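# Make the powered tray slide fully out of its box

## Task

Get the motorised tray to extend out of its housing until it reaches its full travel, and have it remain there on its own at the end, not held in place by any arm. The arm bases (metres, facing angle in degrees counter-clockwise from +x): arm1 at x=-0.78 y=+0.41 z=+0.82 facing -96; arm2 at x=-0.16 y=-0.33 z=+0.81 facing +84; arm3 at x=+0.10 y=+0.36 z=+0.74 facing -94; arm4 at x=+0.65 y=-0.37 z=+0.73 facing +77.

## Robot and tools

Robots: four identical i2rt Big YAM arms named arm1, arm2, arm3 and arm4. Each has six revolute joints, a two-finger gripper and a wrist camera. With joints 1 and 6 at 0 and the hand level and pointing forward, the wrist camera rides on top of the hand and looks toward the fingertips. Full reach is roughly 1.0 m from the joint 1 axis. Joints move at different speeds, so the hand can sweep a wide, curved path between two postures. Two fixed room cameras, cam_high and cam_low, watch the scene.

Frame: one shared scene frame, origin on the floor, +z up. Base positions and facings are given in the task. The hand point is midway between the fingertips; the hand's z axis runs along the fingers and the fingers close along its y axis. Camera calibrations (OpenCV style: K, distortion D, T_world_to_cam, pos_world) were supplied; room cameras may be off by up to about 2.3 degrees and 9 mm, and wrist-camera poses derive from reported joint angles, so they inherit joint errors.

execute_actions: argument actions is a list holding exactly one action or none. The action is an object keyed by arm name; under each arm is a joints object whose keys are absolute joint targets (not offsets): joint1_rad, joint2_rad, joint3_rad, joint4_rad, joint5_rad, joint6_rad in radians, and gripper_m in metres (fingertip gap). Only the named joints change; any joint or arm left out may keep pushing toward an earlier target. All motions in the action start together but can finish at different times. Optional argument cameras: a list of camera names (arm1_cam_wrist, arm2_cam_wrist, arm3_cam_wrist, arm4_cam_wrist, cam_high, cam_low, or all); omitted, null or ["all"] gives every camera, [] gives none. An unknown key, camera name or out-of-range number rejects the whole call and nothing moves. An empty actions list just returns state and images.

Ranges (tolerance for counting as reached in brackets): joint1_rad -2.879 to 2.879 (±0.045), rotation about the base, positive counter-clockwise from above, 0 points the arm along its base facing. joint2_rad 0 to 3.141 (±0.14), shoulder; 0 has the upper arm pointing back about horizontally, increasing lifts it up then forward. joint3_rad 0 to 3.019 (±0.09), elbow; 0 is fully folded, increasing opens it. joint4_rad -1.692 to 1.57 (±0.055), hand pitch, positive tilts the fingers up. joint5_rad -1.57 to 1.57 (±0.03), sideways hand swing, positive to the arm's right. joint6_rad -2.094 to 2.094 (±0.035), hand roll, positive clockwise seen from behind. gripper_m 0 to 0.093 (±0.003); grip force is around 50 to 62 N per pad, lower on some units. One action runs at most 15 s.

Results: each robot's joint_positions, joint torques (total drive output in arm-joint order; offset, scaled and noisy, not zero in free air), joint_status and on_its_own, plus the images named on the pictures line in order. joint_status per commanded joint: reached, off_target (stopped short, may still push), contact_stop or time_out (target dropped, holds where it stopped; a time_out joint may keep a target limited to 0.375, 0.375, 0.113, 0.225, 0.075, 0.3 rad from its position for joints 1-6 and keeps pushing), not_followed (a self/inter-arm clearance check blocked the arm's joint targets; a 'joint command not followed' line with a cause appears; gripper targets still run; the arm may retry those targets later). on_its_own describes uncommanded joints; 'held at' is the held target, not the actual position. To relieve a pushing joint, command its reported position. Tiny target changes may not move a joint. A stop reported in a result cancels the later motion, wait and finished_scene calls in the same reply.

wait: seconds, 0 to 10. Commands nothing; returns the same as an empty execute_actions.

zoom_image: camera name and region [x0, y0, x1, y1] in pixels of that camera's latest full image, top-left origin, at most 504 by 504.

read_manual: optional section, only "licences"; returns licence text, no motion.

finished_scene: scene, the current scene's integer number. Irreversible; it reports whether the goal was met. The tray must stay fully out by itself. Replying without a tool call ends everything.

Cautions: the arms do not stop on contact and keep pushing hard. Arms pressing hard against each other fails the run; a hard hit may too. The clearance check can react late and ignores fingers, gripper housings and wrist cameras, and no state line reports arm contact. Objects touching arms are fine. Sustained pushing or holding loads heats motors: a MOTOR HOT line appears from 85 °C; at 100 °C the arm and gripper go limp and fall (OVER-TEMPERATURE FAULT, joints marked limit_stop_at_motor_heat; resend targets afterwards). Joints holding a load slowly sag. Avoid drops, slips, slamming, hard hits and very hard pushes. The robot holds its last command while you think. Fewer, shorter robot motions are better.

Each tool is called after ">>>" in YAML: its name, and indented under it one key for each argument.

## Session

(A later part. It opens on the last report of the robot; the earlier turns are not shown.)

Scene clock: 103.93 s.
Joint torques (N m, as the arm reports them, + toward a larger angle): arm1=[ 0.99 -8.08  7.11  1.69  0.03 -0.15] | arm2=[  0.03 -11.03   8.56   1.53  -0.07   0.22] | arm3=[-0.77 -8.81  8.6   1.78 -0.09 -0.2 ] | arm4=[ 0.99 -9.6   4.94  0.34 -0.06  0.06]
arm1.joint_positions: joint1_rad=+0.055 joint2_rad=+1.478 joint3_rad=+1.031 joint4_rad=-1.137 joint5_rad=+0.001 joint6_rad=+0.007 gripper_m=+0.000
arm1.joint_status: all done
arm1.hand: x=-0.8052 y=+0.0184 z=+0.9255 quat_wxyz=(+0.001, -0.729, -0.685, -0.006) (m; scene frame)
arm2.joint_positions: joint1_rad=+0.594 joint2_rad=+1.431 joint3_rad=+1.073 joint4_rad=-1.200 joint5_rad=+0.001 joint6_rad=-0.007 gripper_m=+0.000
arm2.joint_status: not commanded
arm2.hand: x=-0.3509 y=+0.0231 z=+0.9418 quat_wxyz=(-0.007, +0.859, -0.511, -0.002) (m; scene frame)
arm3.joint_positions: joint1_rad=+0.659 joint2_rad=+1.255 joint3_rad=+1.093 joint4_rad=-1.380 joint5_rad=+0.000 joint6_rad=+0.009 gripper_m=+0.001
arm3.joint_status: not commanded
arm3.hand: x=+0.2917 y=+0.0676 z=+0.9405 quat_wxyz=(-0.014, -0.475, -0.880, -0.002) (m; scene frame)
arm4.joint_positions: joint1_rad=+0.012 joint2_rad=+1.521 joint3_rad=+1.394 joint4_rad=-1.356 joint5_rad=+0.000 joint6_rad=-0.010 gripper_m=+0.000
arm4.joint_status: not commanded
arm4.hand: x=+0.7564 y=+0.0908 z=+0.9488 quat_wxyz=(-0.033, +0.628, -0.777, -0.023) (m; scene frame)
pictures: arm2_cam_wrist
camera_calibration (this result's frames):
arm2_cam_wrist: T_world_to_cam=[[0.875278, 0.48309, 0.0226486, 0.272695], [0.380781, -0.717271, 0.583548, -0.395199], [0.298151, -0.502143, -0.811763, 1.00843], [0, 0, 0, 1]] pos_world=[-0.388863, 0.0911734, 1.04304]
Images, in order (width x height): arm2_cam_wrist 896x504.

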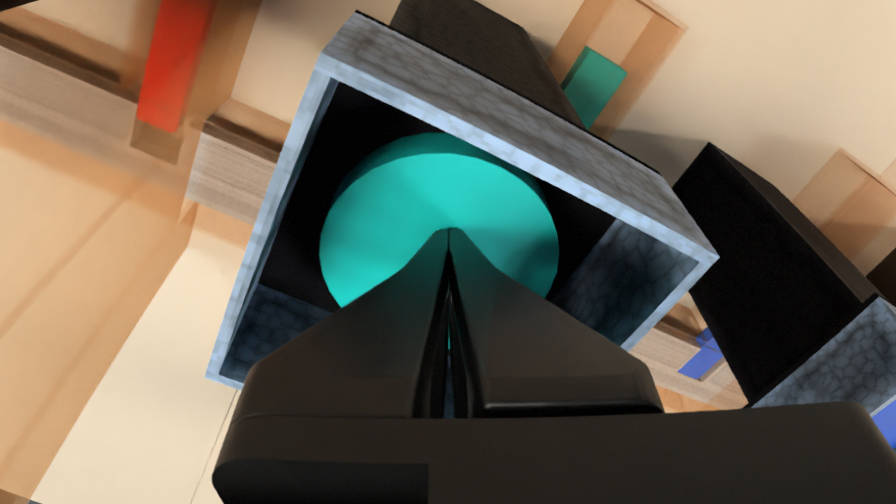

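>>> wait:
  seconds: 10

>>> wait:
  seconds: 10

Scene clock: 115.10 s.
Joint torques (N m, as the arm reports them, + toward a larger angle): arm1=[ 0.99 -8.06  7.12  1.73  0.04 -0.14] | arm2=[  0.29 -10.95   8.63   1.67  -0.03   0.19] | arm3=[-0.84 -8.67  8.58  1.78 -0.1  -0.2 ] | arm4=[ 0.97 -9.62  4.94  0.33 -0.06  0.06]
arm1.joint_positions: joint1_rad=+0.055 joint2_rad=+1.478 joint3_rad=+1.031 joint4_rad=-1.137 joint5_rad=+0.001 joint6_rad=+0.007 gripper_m=+0.000
arm1.joint_status: all done
arm1.hand: x=-0.8052 y=+0.0184 z=+0.9255 quat_wxyz=(+0.001, -0.729, -0.685, -0.006) (m; scene frame)
arm2.joint_positions: joint1_rad=+0.594 joint2_rad=+1.431 joint3_rad=+1.073 joint4_rad=-1.200 joint5_rad=+0.001 joint6_rad=-0.007 gripper_m=+0.000
arm2.joint_status: not commanded
arm2.hand: x=-0.3509 y=+0.0231 z=+0.9418 quat_wxyz=(-0.007, +0.859, -0.511, -0.002) (m; scene frame)
arm3.joint_positions: joint1_rad=+0.659 joint2_rad=+1.255 joint3_rad=+1.093 joint4_rad=-1.380 joint5_rad=+0.000 joint6_rad=+0.009 gripper_m=+0.001
arm3.joint_status: not commanded
arm3.hand: x=+0.2917 y=+0.0676 z=+0.9405 quat_wxyz=(-0.014, -0.475, -0.880, -0.002) (m; scene frame)
arm4.joint_positions: joint1_rad=+0.012 joint2_rad=+1.521 joint3_rad=+1.394 joint4_rad=-1.356 joint5_rad=+0.000 joint6_rad=-0.010 gripper_m=+0.000
arm4.joint_status: not commanded
arm4.hand: x=+0.7564 y=+0.0908 z=+0.9488 quat_wxyz=(-0.033, +0.628, -0.777, -0.023) (m; scene frame)
wait: 10.00 s; at rest from the start
pictures: arm1_cam_wrist, arm2_cam_wrist, arm3_cam_wrist, arm4_cam_wrist, cam_high, cam_low
camera_calibration (this result's frames):
arm1_cam_wrist: T_world_to_cam=[[-0.997911, 0.0624051, -0.0167233, -0.790375], [0.0399892, 0.79992, 0.598773, -0.532551], [0.0507437, 0.596853, -0.800744, 0.891889], [0, 0, 0, 1]] pos_world=[-0.812685, -0.0570046, 1.01983]
arm2_cam_wrist: T_world_to_cam=[[0.875278, 0.48309, 0.0226486, 0.272695], [0.380781, -0.717271, 0.583548, -0.395199], [0.298151, -0.502143, -0.811763, 1.00843], [0, 0, 0, 1]] pos_world=[-0.388863, 0.0911734, 1.04304]
arm3_cam_wrist: T_world_to_cam=[[-0.836266, -0.547973, -0.0196137, 0.296204], [-0.459149, 0.680261, 0.571338, -0.448328], [-0.299735, 0.486796, -0.82048, 0.953939], [0, 0, 0, 1]] pos_world=[0.327785, 0.0029181, 1.04464]
arm4_cam_wrist: T_world_to_cam=[[0.977986, -0.208006, 0.0166439, -0.738561], [-0.185497, -0.830075, 0.525896, -0.277516], [-0.095574, -0.517406, -0.850386, 1.05063], [0, 0, 0, 1]] pos_world=[0.771237, 0.15962, 1.05168]
Images, in order (width x height): arm1_cam_wrist 896x504, arm2_cam_wrist 896x504, arm3_cam_wrist 896x504, arm4_cam_wrist 896x504, cam_high 896x504, cam_low 896x504.

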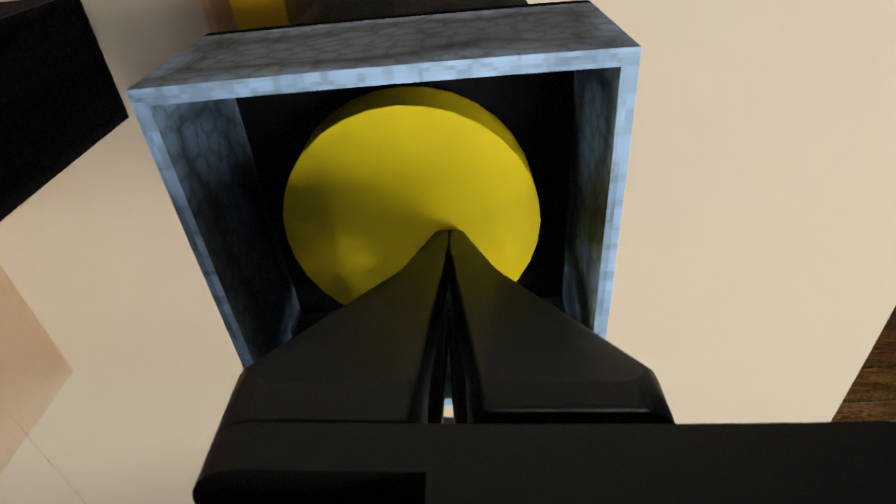

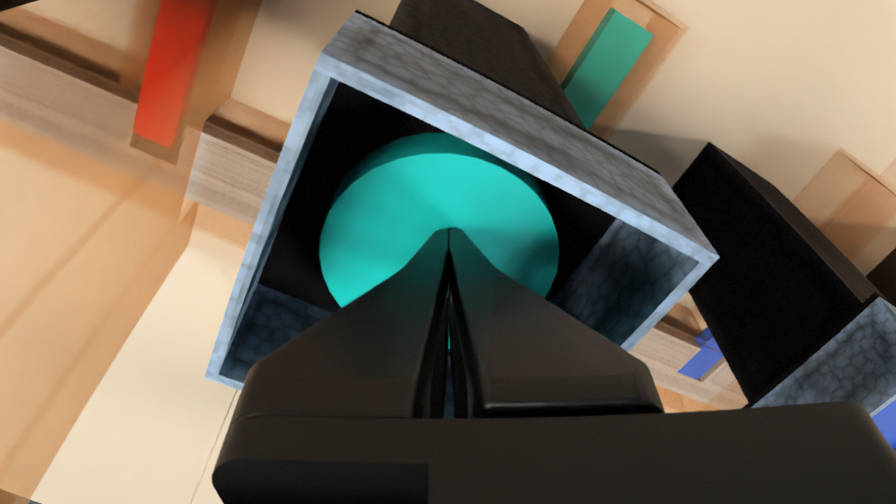

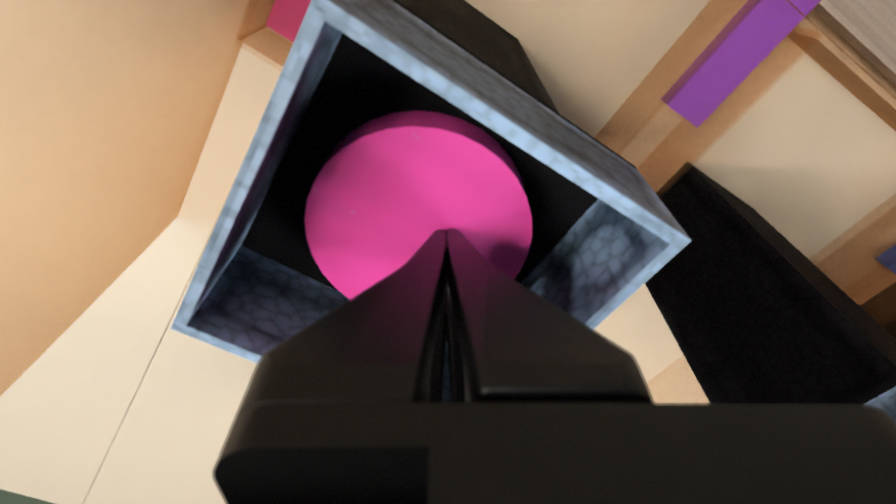

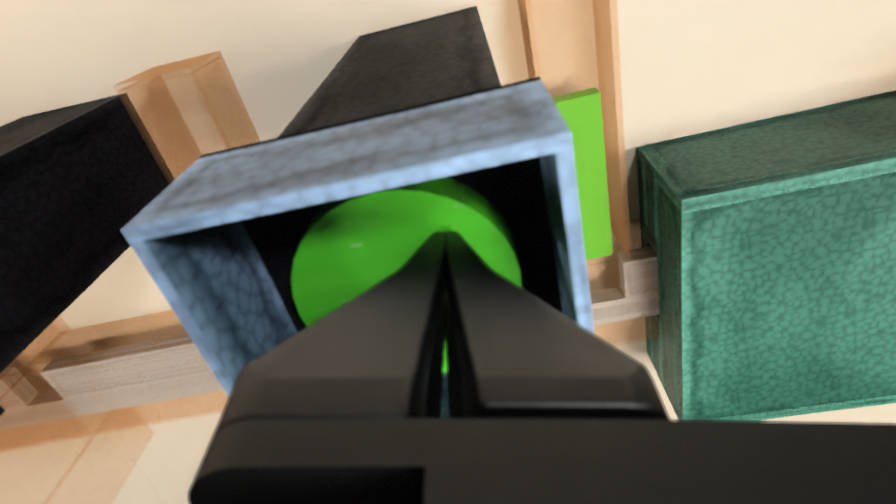

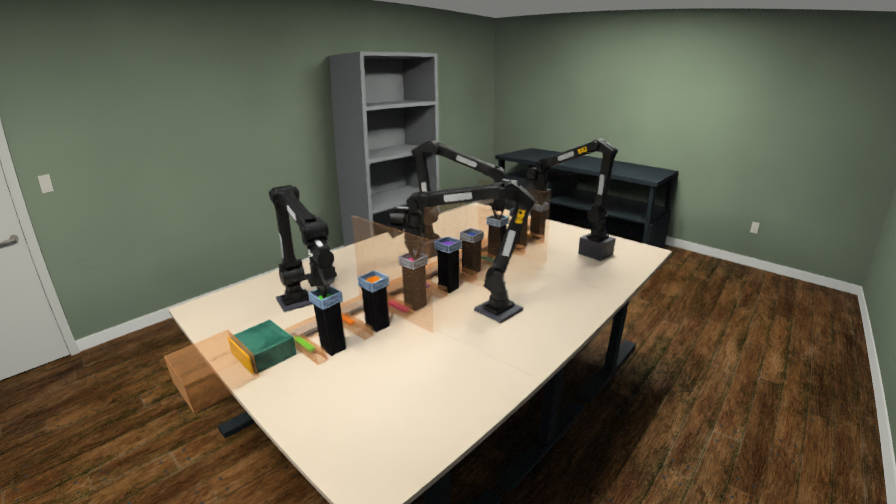

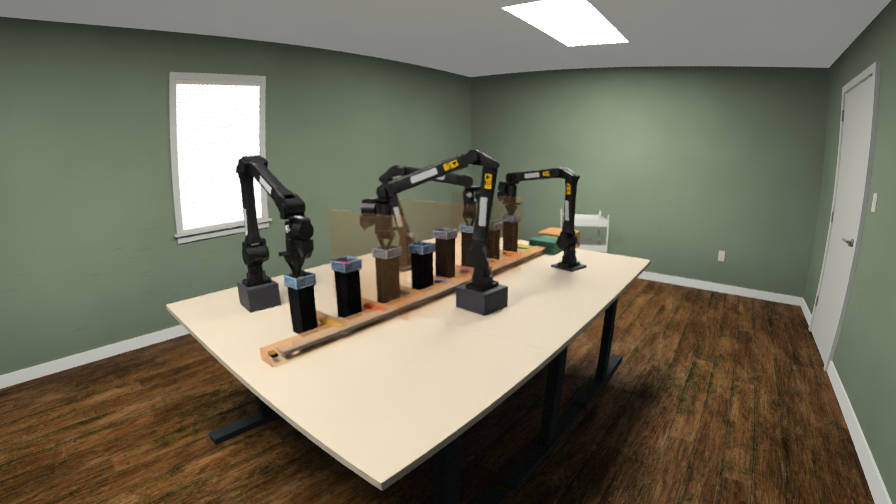

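Scene clock: 125.10 s.
Joint torques (N m, as the arm reports them, + toward a larger angle): arm1=[ 0.99 -8.09  7.07  1.74  0.03 -0.14] | arm2=[  0.35 -10.73   8.56   1.71  -0.06   0.18] | arm3=[-0.9  -8.8   8.61  1.76 -0.09 -0.2 ] | arm4=[ 0.93 -9.58  4.94  0.33 -0.06  0.06]
arm1.joint_positions: joint1_rad=+0.055 joint2_rad=+1.478 joint3_rad=+1.031 joint4_rad=-1.137 joint5_rad=+0.001 joint6_rad=+0.007 gripper_m=+0.000
arm1.joint_status: all done
arm1.hand: x=-0.8052 y=+0.0184 z=+0.9255 quat_wxyz=(+0.001, -0.729, -0.685, -0.006) (m; scene frame)
arm2.joint_positions: joint1_rad=+0.594 joint2_rad=+1.431 joint3_rad=+1.073 joint4_rad=-1.200 joint5_rad=+0.001 joint6_rad=-0.007 gripper_m=+0.000
arm2.joint_status: not commanded
arm2.hand: x=-0.3509 y=+0.0231 z=+0.9418 quat_wxyz=(-0.007, +0.859, -0.511, -0.002) (m; scene frame)
arm3.joint_positions: joint1_rad=+0.659 joint2_rad=+1.255 joint3_rad=+1.093 joint4_rad=-1.380 joint5_rad=+0.000 joint6_rad=+0.009 gripper_m=+0.001
arm3.joint_status: not commanded
arm3.hand: x=+0.2917 y=+0.0676 z=+0.9405 quat_wxyz=(-0.014, -0.475, -0.880, -0.002) (m; scene frame)
arm4.joint_positions: joint1_rad=+0.012 joint2_rad=+1.521 joint3_rad=+1.394 joint4_rad=-1.356 joint5_rad=+0.000 joint6_rad=-0.010 gripper_m=+0.000
arm4.joint_status: not commanded
arm4.hand: x=+0.7564 y=+0.0908 z=+0.9488 quat_wxyz=(-0.033, +0.628, -0.777, -0.023) (m; scene frame)
wait: 10.00 s; at rest by 0.27 s
pictures: arm1_cam_wrist, arm2_cam_wrist, arm3_cam_wrist, arm4_cam_wrist, cam_high, cam_low
camera_calibration (this result's frames):
arm1_cam_wrist: T_world_to_cam=[[-0.997911, 0.0624051, -0.0167233, -0.790375], [0.0399892, 0.79992, 0.598773, -0.532551], [0.0507437, 0.596853, -0.800744, 0.891889], [0, 0, 0, 1]] pos_world=[-0.812685, -0.0570046, 1.01983]
arm2_cam_wrist: T_world_to_cam=[[0.875278, 0.48309, 0.0226486, 0.272695], [0.380781, -0.717271, 0.583548, -0.395199], [0.298151, -0.502143, -0.811763, 1.00843], [0, 0, 0, 1]] pos_world=[-0.388863, 0.0911734, 1.04304]
arm3_cam_wrist: T_world_to_cam=[[-0.836266, -0.547973, -0.0196137, 0.296204], [-0.459149, 0.680261, 0.571338, -0.448328], [-0.299735, 0.486796, -0.82048, 0.953939], [0, 0, 0, 1]] pos_world=[0.327785, 0.0029181, 1.04464]
arm4_cam_wrist: T_world_to_cam=[[0.977986, -0.208006, 0.0166439, -0.738561], [-0.185497, -0.830075, 0.525896, -0.277516], [-0.095574, -0.517406, -0.850386, 1.05063], [0, 0, 0, 1]] pos_world=[0.771237, 0.15962, 1.05168]
Images, in order (width x height): arm1_cam_wrist 896x504, arm2_cam_wrist 896x504, arm3_cam_wrist 896x504, arm4_cam_wrist 896x504, cam_high 896x504, cam_low 896x504.

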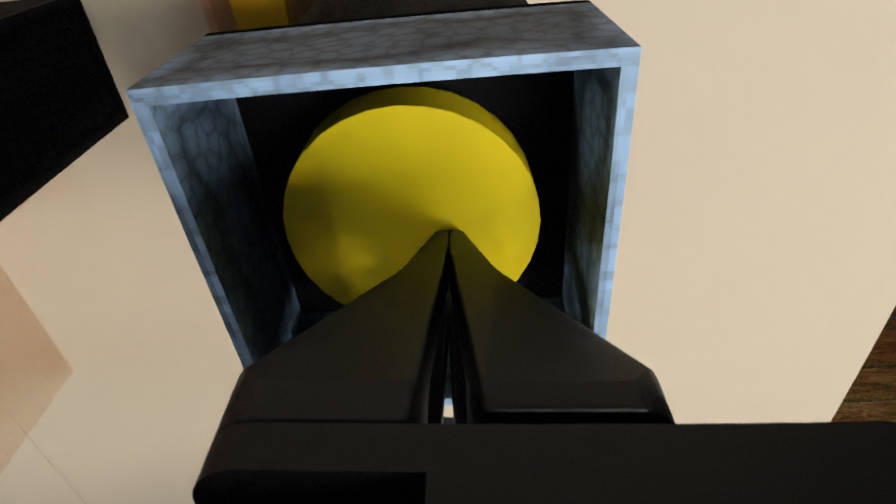

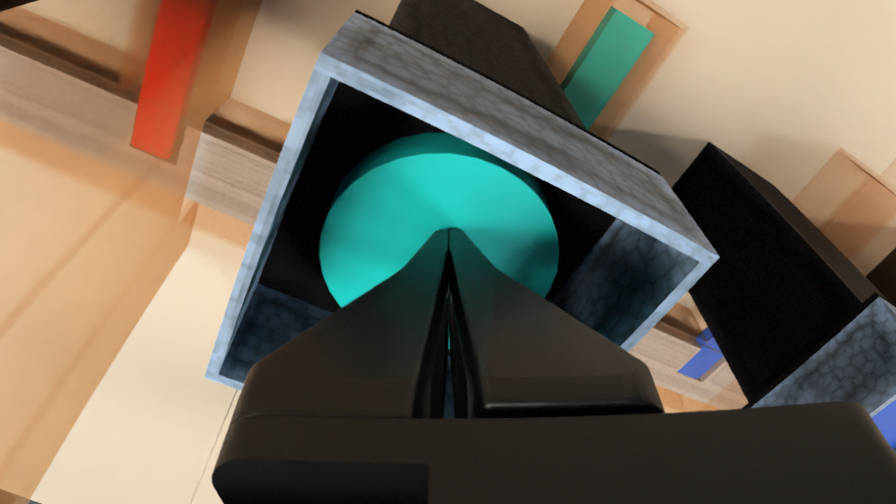

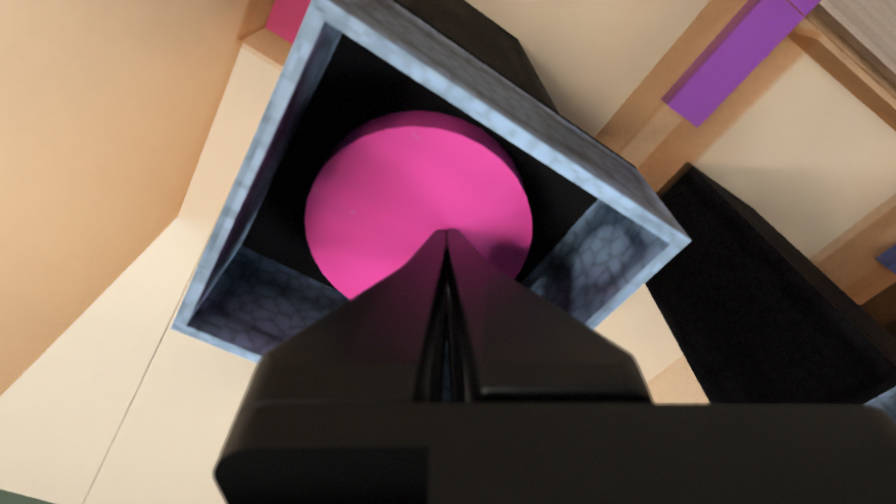

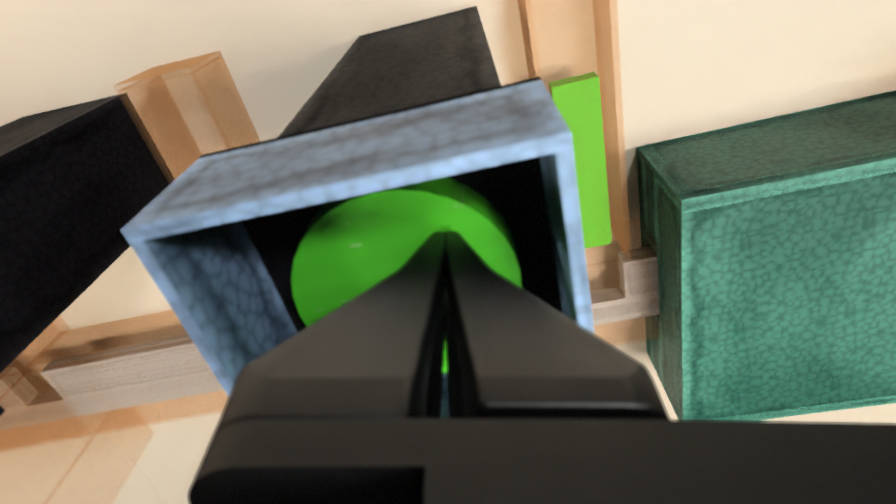

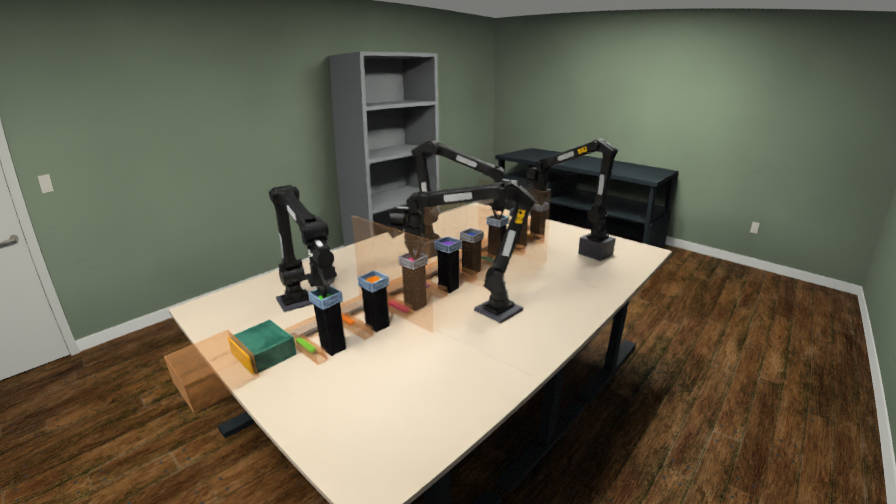

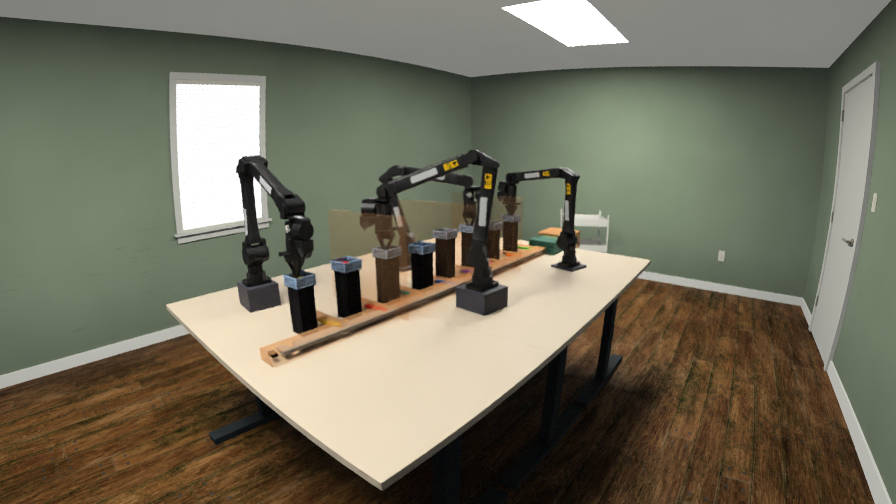

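>>> zoom_image:
  camera: "cam_high"
  region: [260, 240, 560, 380]

Region (260, 240, 560, 380) of cam_high's 896x504 image, scaled by 1.680, with more detail than that image has; it fills the top 235 rows of this view, and the rest is white.

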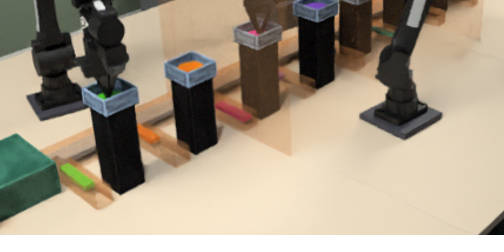

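>>> zoom_image:
  camera: "cam_low"
  region: [250, 260, 450, 370]

Region (250, 260, 450, 370) of cam_low's 896x504 image, scaled by 2.520, with more detail than that image has; it fills the top 277 rows of this view, and the rest is white.

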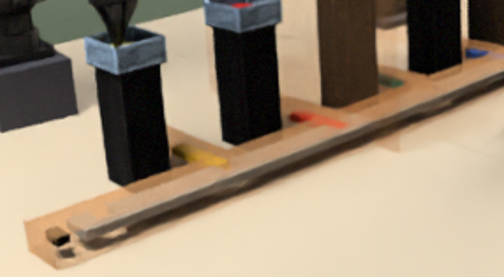

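>>> execute_actions:
  actions:
    - {"arm2": {"joints": {"joint1_rad": 0.602, "joint2_rad": 1.40, "joint3_rad": 1.11, "joint4_rad": -1.28}}}
  cameras: ["arm2_cam_wrist"]

Scene clock: 126.97 s.
Joint torques (N m, as the arm reports them, + toward a larger angle): arm1=[ 0.89 -8.16  7.1   1.73  0.04 -0.14] | arm2=[ -0.03 -13.49  11.56  -0.44  -0.05   0.2 ] | arm3=[-0.9  -8.79  8.61  1.78 -0.09 -0.21] | arm4=[ 0.98 -9.56  4.95  0.34 -0.06  0.06]
arm1.joint_positions: joint1_rad=+0.055 joint2_rad=+1.478 joint3_rad=+1.031 joint4_rad=-1.137 joint5_rad=+0.001 joint6_rad=+0.007 gripper_m=+0.000
arm1.joint_status: not commanded
arm1.hand: x=-0.8052 y=+0.0184 z=+0.9255 quat_wxyz=(+0.001, -0.729, -0.685, -0.006) (m; scene frame)
arm2.joint_positions: joint1_rad=+0.594 joint2_rad=+1.405 joint3_rad=+1.085 joint4_rad=-1.266 joint5_rad=+0.001 joint6_rad=-0.007 gripper_m=+0.000
arm2.joint_status: all done
arm2.hand: x=-0.3453 y=+0.0124 z=+0.9560 quat_wxyz=(+0.000, +0.859, -0.511, +0.010) (m; scene frame)
arm3.joint_positions: joint1_rad=+0.659 joint2_rad=+1.255 joint3_rad=+1.093 joint4_rad=-1.380 joint5_rad=+0.000 joint6_rad=+0.009 gripper_m=+0.001
arm3.joint_status: not commanded
arm3.hand: x=+0.2917 y=+0.0676 z=+0.9405 quat_wxyz=(-0.014, -0.475, -0.880, -0.002) (m; scene frame)
arm4.joint_positions: joint1_rad=+0.012 joint2_rad=+1.521 joint3_rad=+1.394 joint4_rad=-1.356 joint5_rad=+0.000 joint6_rad=-0.010 gripper_m=+0.000
arm4.joint_status: not commanded
arm4.hand: x=+0.7564 y=+0.0908 z=+0.9488 quat_wxyz=(-0.033, +0.628, -0.777, -0.023) (m; scene frame)
pictures: arm2_cam_wrist
camera_calibration (this result's frames):
arm2_cam_wrist: T_world_to_cam=[[0.875106, 0.483419, 0.0222595, 0.272978], [0.372798, -0.702757, 0.605933, -0.437587], [0.308562, -0.521957, -0.795205, 1.00092], [0, 0, 0, 1]] pos_world=[-0.384598, 0.082955, 1.055]
Images, in order (width x height): arm2_cam_wrist 896x504.

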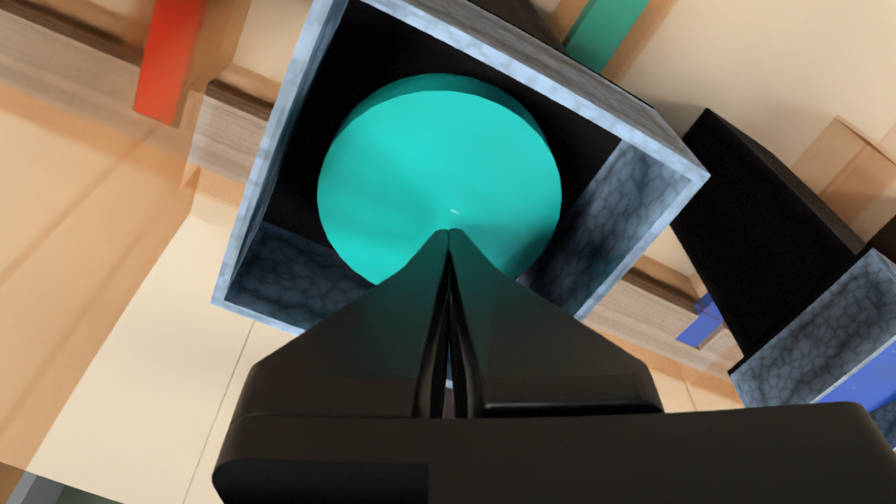

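>>> wait:
  seconds: 4

Scene clock: 131.03 s.
Joint torques (N m, as the arm reports them, + toward a larger angle): arm1=[ 1.   -8.28  7.06  1.71  0.03 -0.14] | arm2=[  0.14 -13.83  11.44  -0.4   -0.05   0.18] | arm3=[-0.79 -8.8   8.6   1.77 -0.1  -0.21] | arm4=[ 0.95 -9.58  4.93  0.34 -0.06  0.06]
arm1.joint_positions: joint1_rad=+0.055 joint2_rad=+1.478 joint3_rad=+1.031 joint4_rad=-1.137 joint5_rad=+0.001 joint6_rad=+0.007 gripper_m=+0.000
arm1.joint_status: not commanded
arm1.hand: x=-0.8052 y=+0.0184 z=+0.9255 quat_wxyz=(+0.001, -0.729, -0.685, -0.006) (m; scene frame)
arm2.joint_positions: joint1_rad=+0.594 joint2_rad=+1.405 joint3_rad=+1.085 joint4_rad=-1.266 joint5_rad=+0.001 joint6_rad=-0.007 gripper_m=+0.000
arm2.joint_status: all done
arm2.hand: x=-0.3453 y=+0.0124 z=+0.9560 quat_wxyz=(+0.000, +0.859, -0.511, +0.010) (m; scene frame)
arm3.joint_positions: joint1_rad=+0.659 joint2_rad=+1.255 joint3_rad=+1.093 joint4_rad=-1.380 joint5_rad=+0.000 joint6_rad=+0.009 gripper_m=+0.001
arm3.joint_status: not commanded
arm3.hand: x=+0.2917 y=+0.0676 z=+0.9405 quat_wxyz=(-0.014, -0.475, -0.880, -0.002) (m; scene frame)
arm4.joint_positions: joint1_rad=+0.012 joint2_rad=+1.521 joint3_rad=+1.394 joint4_rad=-1.356 joint5_rad=+0.000 joint6_rad=-0.010 gripper_m=+0.000
arm4.joint_status: not commanded
arm4.hand: x=+0.7564 y=+0.0908 z=+0.9488 quat_wxyz=(-0.033, +0.628, -0.777, -0.023) (m; scene frame)
wait: 4.00 s; at rest by 0.20 s
pictures: arm1_cam_wrist, arm2_cam_wrist, arm3_cam_wrist, arm4_cam_wrist, cam_high, cam_low
camera_calibration (this result's frames):
arm1_cam_wrist: T_world_to_cam=[[-0.997911, 0.0624051, -0.0167233, -0.790375], [0.0399892, 0.79992, 0.598773, -0.532551], [0.0507437, 0.596853, -0.800744, 0.891889], [0, 0, 0, 1]] pos_world=[-0.812685, -0.0570046, 1.01983]
arm2_cam_wrist: T_world_to_cam=[[0.875106, 0.483419, 0.0222595, 0.272978], [0.372798, -0.702757, 0.605933, -0.437587], [0.308562, -0.521957, -0.795205, 1.00092], [0, 0, 0, 1]] pos_world=[-0.384598, 0.082955, 1.055]
arm3_cam_wrist: T_world_to_cam=[[-0.836266, -0.547973, -0.0196137, 0.296204], [-0.459149, 0.680261, 0.571338, -0.448328], [-0.299735, 0.486796, -0.82048, 0.953939], [0, 0, 0, 1]] pos_world=[0.327785, 0.0029181, 1.04464]
arm4_cam_wrist: T_world_to_cam=[[0.977986, -0.208006, 0.0166439, -0.738561], [-0.185497, -0.830075, 0.525896, -0.277516], [-0.095574, -0.517406, -0.850386, 1.05063], [0, 0, 0, 1]] pos_world=[0.771237, 0.15962, 1.05168]
Images, in order (width x height): arm1_cam_wrist 896x504, arm2_cam_wrist 896x504, arm3_cam_wrist 896x504, arm4_cam_wrist 896x504, cam_high 896x504, cam_low 896x504.

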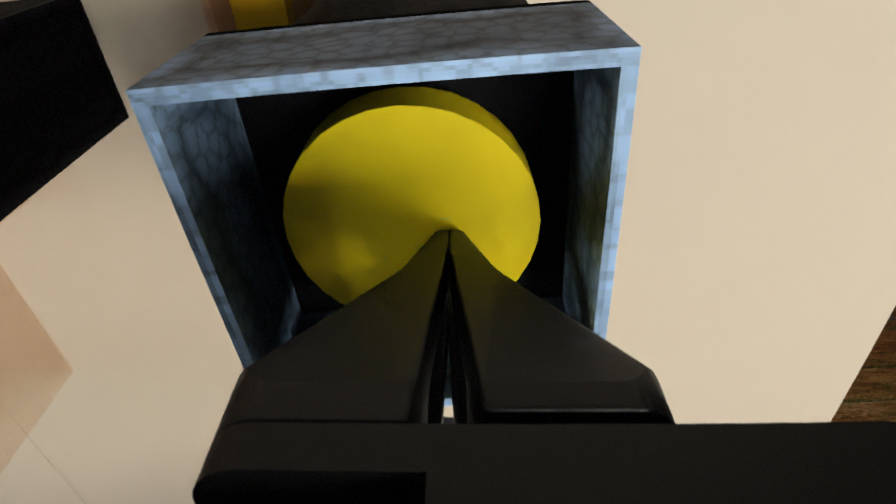

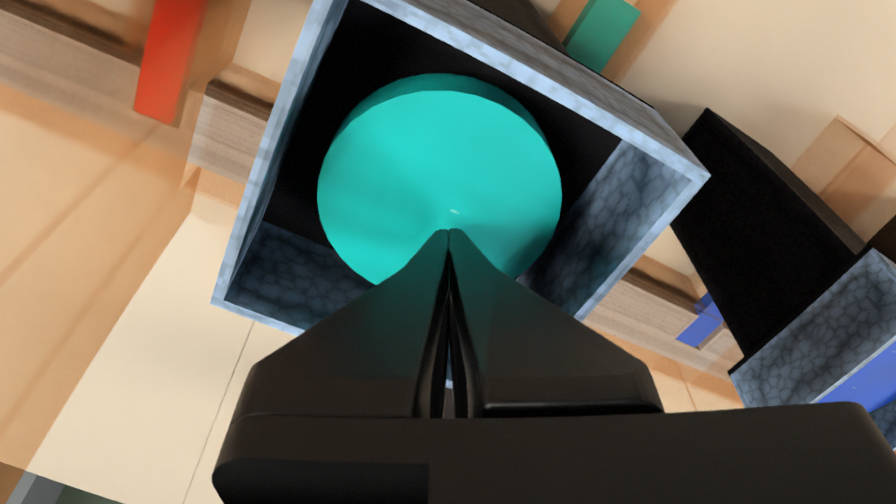

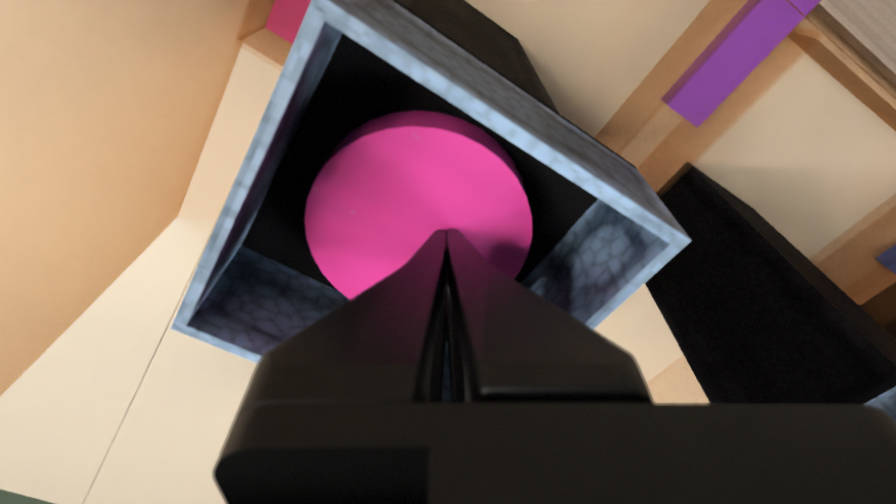

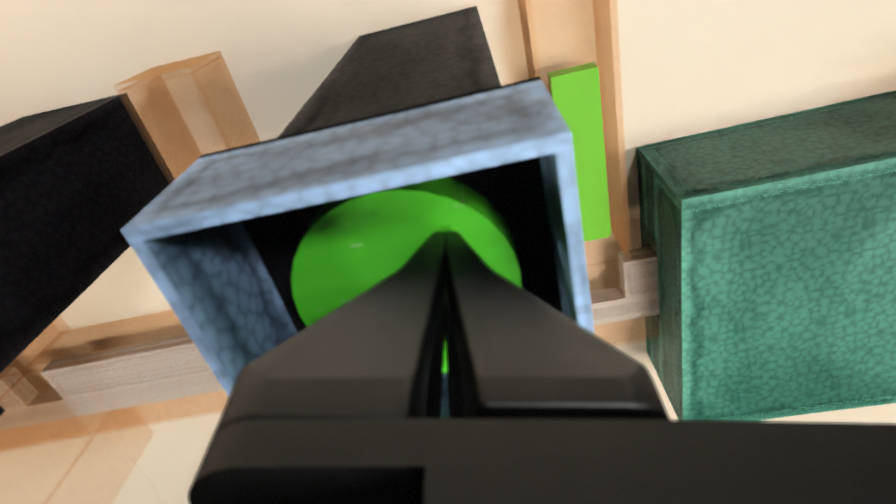

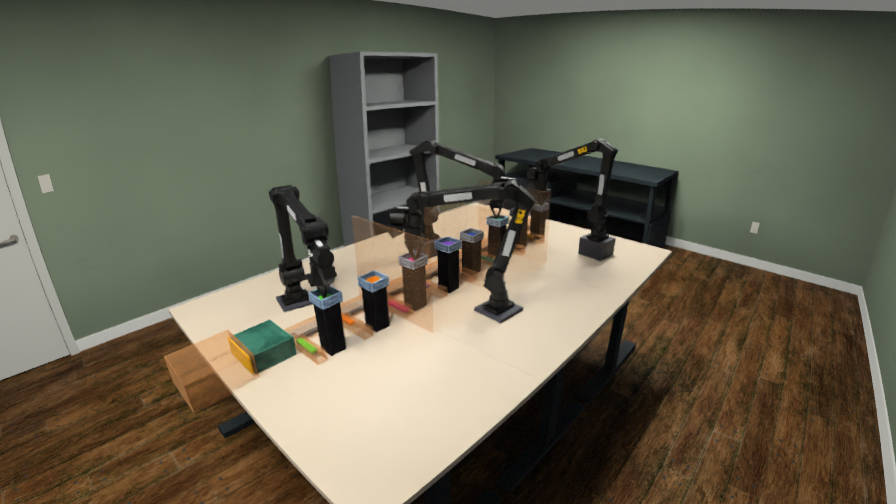

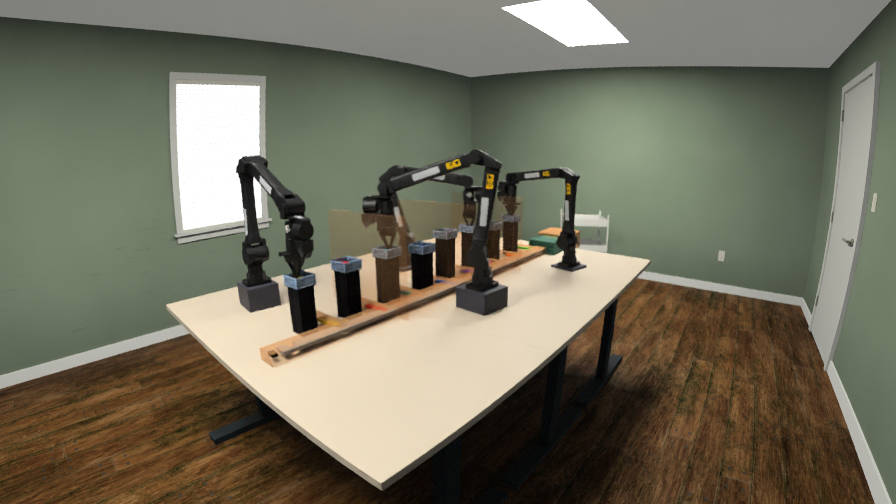

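>>> execute_actions:
  actions: []
  cameras: ["arm2_cam_wrist"]

Scene clock: 131.67 s.
Joint torques (N m, as the arm reports them, + toward a larger angle): arm1=[ 0.95 -8.    7.12  1.73  0.03 -0.14] | arm2=[  0.26 -13.9   11.46  -0.43  -0.08   0.17] | arm3=[-0.75 -8.73  8.62  1.78 -0.09 -0.2 ] | arm4=[ 0.95 -9.64  4.95  0.32 -0.06  0.06]
arm1.joint_positions: joint1_rad=+0.055 joint2_rad=+1.478 joint3_rad=+1.031 joint4_rad=-1.137 joint5_rad=+0.001 joint6_rad=+0.007 gripper_m=+0.000
arm1.joint_status: not commanded
arm1.hand: x=-0.8052 y=+0.0184 z=+0.9255 quat_wxyz=(+0.001, -0.729, -0.685, -0.006) (m; scene frame)
arm2.joint_positions: joint1_rad=+0.594 joint2_rad=+1.405 joint3_rad=+1.085 joint4_rad=-1.266 joint5_rad=+0.001 joint6_rad=-0.007 gripper_m=+0.000
arm2.joint_status: all done
arm2.hand: x=-0.3453 y=+0.0124 z=+0.9560 quat_wxyz=(+0.000, +0.859, -0.511, +0.010) (m; scene frame)
arm3.joint_positions: joint1_rad=+0.659 joint2_rad=+1.255 joint3_rad=+1.093 joint4_rad=-1.380 joint5_rad=+0.000 joint6_rad=+0.009 gripper_m=+0.001
arm3.joint_status: not commanded
arm3.hand: x=+0.2917 y=+0.0676 z=+0.9405 quat_wxyz=(-0.014, -0.475, -0.880, -0.002) (m; scene frame)
arm4.joint_positions: joint1_rad=+0.012 joint2_rad=+1.521 joint3_rad=+1.394 joint4_rad=-1.356 joint5_rad=+0.000 joint6_rad=-0.010 gripper_m=+0.000
arm4.joint_status: not commanded
arm4.hand: x=+0.7564 y=+0.0908 z=+0.9488 quat_wxyz=(-0.033, +0.628, -0.777, -0.023) (m; scene frame)
pictures: arm2_cam_wrist
camera_calibration (this result's frames):
arm2_cam_wrist: T_world_to_cam=[[0.875106, 0.483419, 0.0222595, 0.272978], [0.372798, -0.702757, 0.605933, -0.437587], [0.308562, -0.521957, -0.795205, 1.00092], [0, 0, 0, 1]] pos_world=[-0.384598, 0.082955, 1.055]
Images, in order (width x height): arm2_cam_wrist 896x504.

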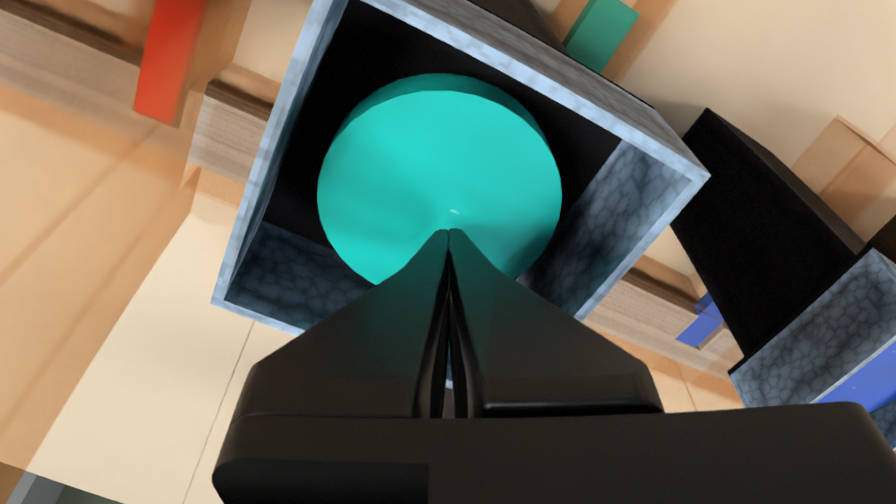

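>>> execute_actions:
  actions:
    - {"arm2": {"joints": {"joint1_rad": 0.013, "joint2_rad": 1.320, "joint3_rad": 1.04, "joint4_rad": -1.29}}}
  cameras: []

>>> execute_actions:
  actions:
    - {"arm2": {"joints": {"joint1_rad": 0.013, "joint2_rad": 1.358, "joint3_rad": 0.885, "joint4_rad": -1.097}}}
  cameras: ["arm2_cam_wrist", "cam_low"]

Scene clock: 133.23 s.
Joint torques (N m, as the arm reports them, + toward a larger angle): arm1=[ 0.94 -8.13  7.08  1.69  0.03 -0.14] | arm2=[ -0.99 -12.51   9.27  -0.35   0.02   0.17] | arm3=[-0.75 -8.94  8.61  1.76 -0.1  -0.2 ] | arm4=[ 0.94 -9.66  4.94  0.32 -0.06  0.06]
arm1.joint_positions: joint1_rad=+0.055 joint2_rad=+1.478 joint3_rad=+1.031 joint4_rad=-1.137 joint5_rad=+0.001 joint6_rad=+0.007 gripper_m=+0.000
arm1.joint_status: not commanded
arm1.hand: x=-0.8052 y=+0.0184 z=+0.9255 quat_wxyz=(+0.001, -0.729, -0.685, -0.006) (m; scene frame)
arm2.joint_positions: joint1_rad=+0.019 joint2_rad=+1.323 joint3_rad=+1.045 joint4_rad=-1.277 joint5_rad=-0.001 joint6_rad=-0.005 gripper_m=+0.000
arm2.joint_status: all done
arm2.hand: x=-0.1333 y=+0.0371 z=+0.9724 quat_wxyz=(-0.010, +0.678, -0.735, -0.004) (m; scene frame)
arm3.joint_positions: joint1_rad=+0.659 joint2_rad=+1.255 joint3_rad=+1.093 joint4_rad=-1.380 joint5_rad=+0.000 joint6_rad=+0.009 gripper_m=+0.001
arm3.joint_status: not commanded
arm3.hand: x=+0.2917 y=+0.0676 z=+0.9405 quat_wxyz=(-0.014, -0.475, -0.880, -0.002) (m; scene frame)
arm4.joint_positions: joint1_rad=+0.012 joint2_rad=+1.521 joint3_rad=+1.394 joint4_rad=-1.356 joint5_rad=+0.000 joint6_rad=-0.010 gripper_m=+0.000
arm4.joint_status: not commanded
arm4.hand: x=+0.7564 y=+0.0908 z=+0.9488 quat_wxyz=(-0.033, +0.628, -0.777, -0.023) (m; scene frame)
pictures: none
No camera images: the call's "cameras" was empty. Leave "cameras" out to get every camera's image.

Scene clock: 134.13 s.
Joint torques (N m, as the arm reports them, + toward a larger angle): arm1=[ 0.8  -8.    7.13  1.7   0.03 -0.14] | arm2=[-0.92 -8.87  7.72  1.59  0.02  0.14] | arm3=[-0.82 -8.86  8.6   1.76 -0.09 -0.21] | arm4=[ 0.98 -9.59  4.95  0.34 -0.06  0.06]
arm1.joint_positions: joint1_rad=+0.055 joint2_rad=+1.478 joint3_rad=+1.031 joint4_rad=-1.137 joint5_rad=+0.001 joint6_rad=+0.007 gripper_m=+0.000
arm1.joint_status: not commanded
arm1.hand: x=-0.8052 y=+0.0184 z=+0.9255 quat_wxyz=(+0.001, -0.729, -0.685, -0.006) (m; scene frame)
arm2.joint_positions: joint1_rad=+0.019 joint2_rad=+1.329 joint3_rad=+0.903 joint4_rad=-1.125 joint5_rad=-0.001 joint6_rad=-0.005 gripper_m=+0.000
arm2.joint_status: all done
arm2.hand: x=-0.1342 y=+0.0209 z=+0.9194 quat_wxyz=(-0.011, +0.678, -0.735, -0.005) (m; scene frame)
arm3.joint_positions: joint1_rad=+0.659 joint2_rad=+1.255 joint3_rad=+1.093 joint4_rad=-1.380 joint5_rad=+0.000 joint6_rad=+0.009 gripper_m=+0.001
arm3.joint_status: not commanded
arm3.hand: x=+0.2917 y=+0.0676 z=+0.9405 quat_wxyz=(-0.014, -0.475, -0.880, -0.002) (m; scene frame)
arm4.joint_positions: joint1_rad=+0.012 joint2_rad=+1.521 joint3_rad=+1.394 joint4_rad=-1.356 joint5_rad=+0.000 joint6_rad=-0.010 gripper_m=+0.000
arm4.joint_status: not commanded
arm4.hand: x=+0.7564 y=+0.0908 z=+0.9488 quat_wxyz=(-0.033, +0.628, -0.777, -0.023) (m; scene frame)
pictures: arm2_cam_wrist, cam_low
camera_calibration (this result's frames):
arm2_cam_wrist: T_world_to_cam=[[0.997134, -0.0725533, 0.021461, 0.113673], [-0.0717192, -0.816009, 0.573572, -0.515642], [-0.0241022, -0.573467, -0.818874, 0.889266], [0, 0, 0, 1]] pos_world=[-0.128895, 0.0974438, 1.02152]
Images, in order (width x height): arm2_cam_wrist 896x504, cam_low 896x504.

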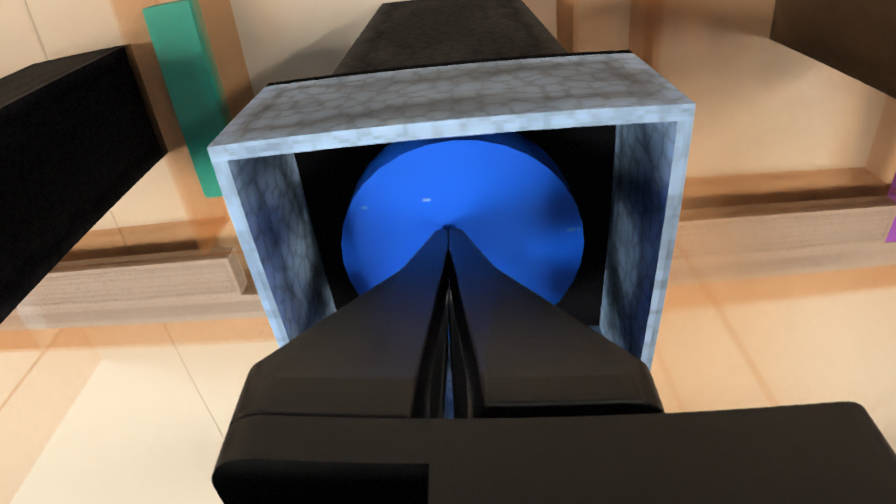

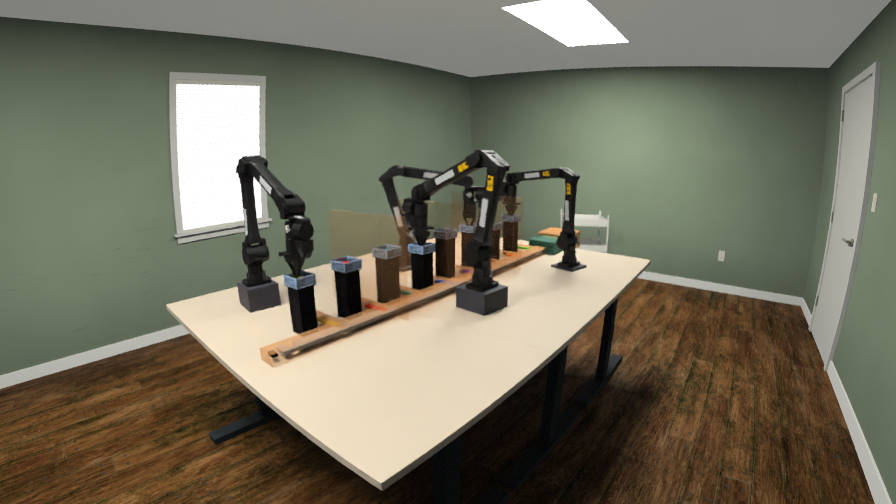

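>>> zoom_image:
  camera: "cam_low"
  region: [280, 280, 400, 345]

Region (280, 280, 400, 345) of cam_low's 896x504 image, scaled by 4.200, with more detail than that image has; it fills the top 273 rows of this view, and the rest is white.

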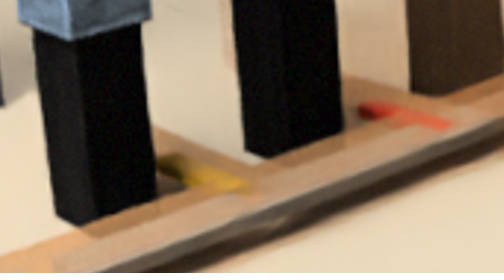

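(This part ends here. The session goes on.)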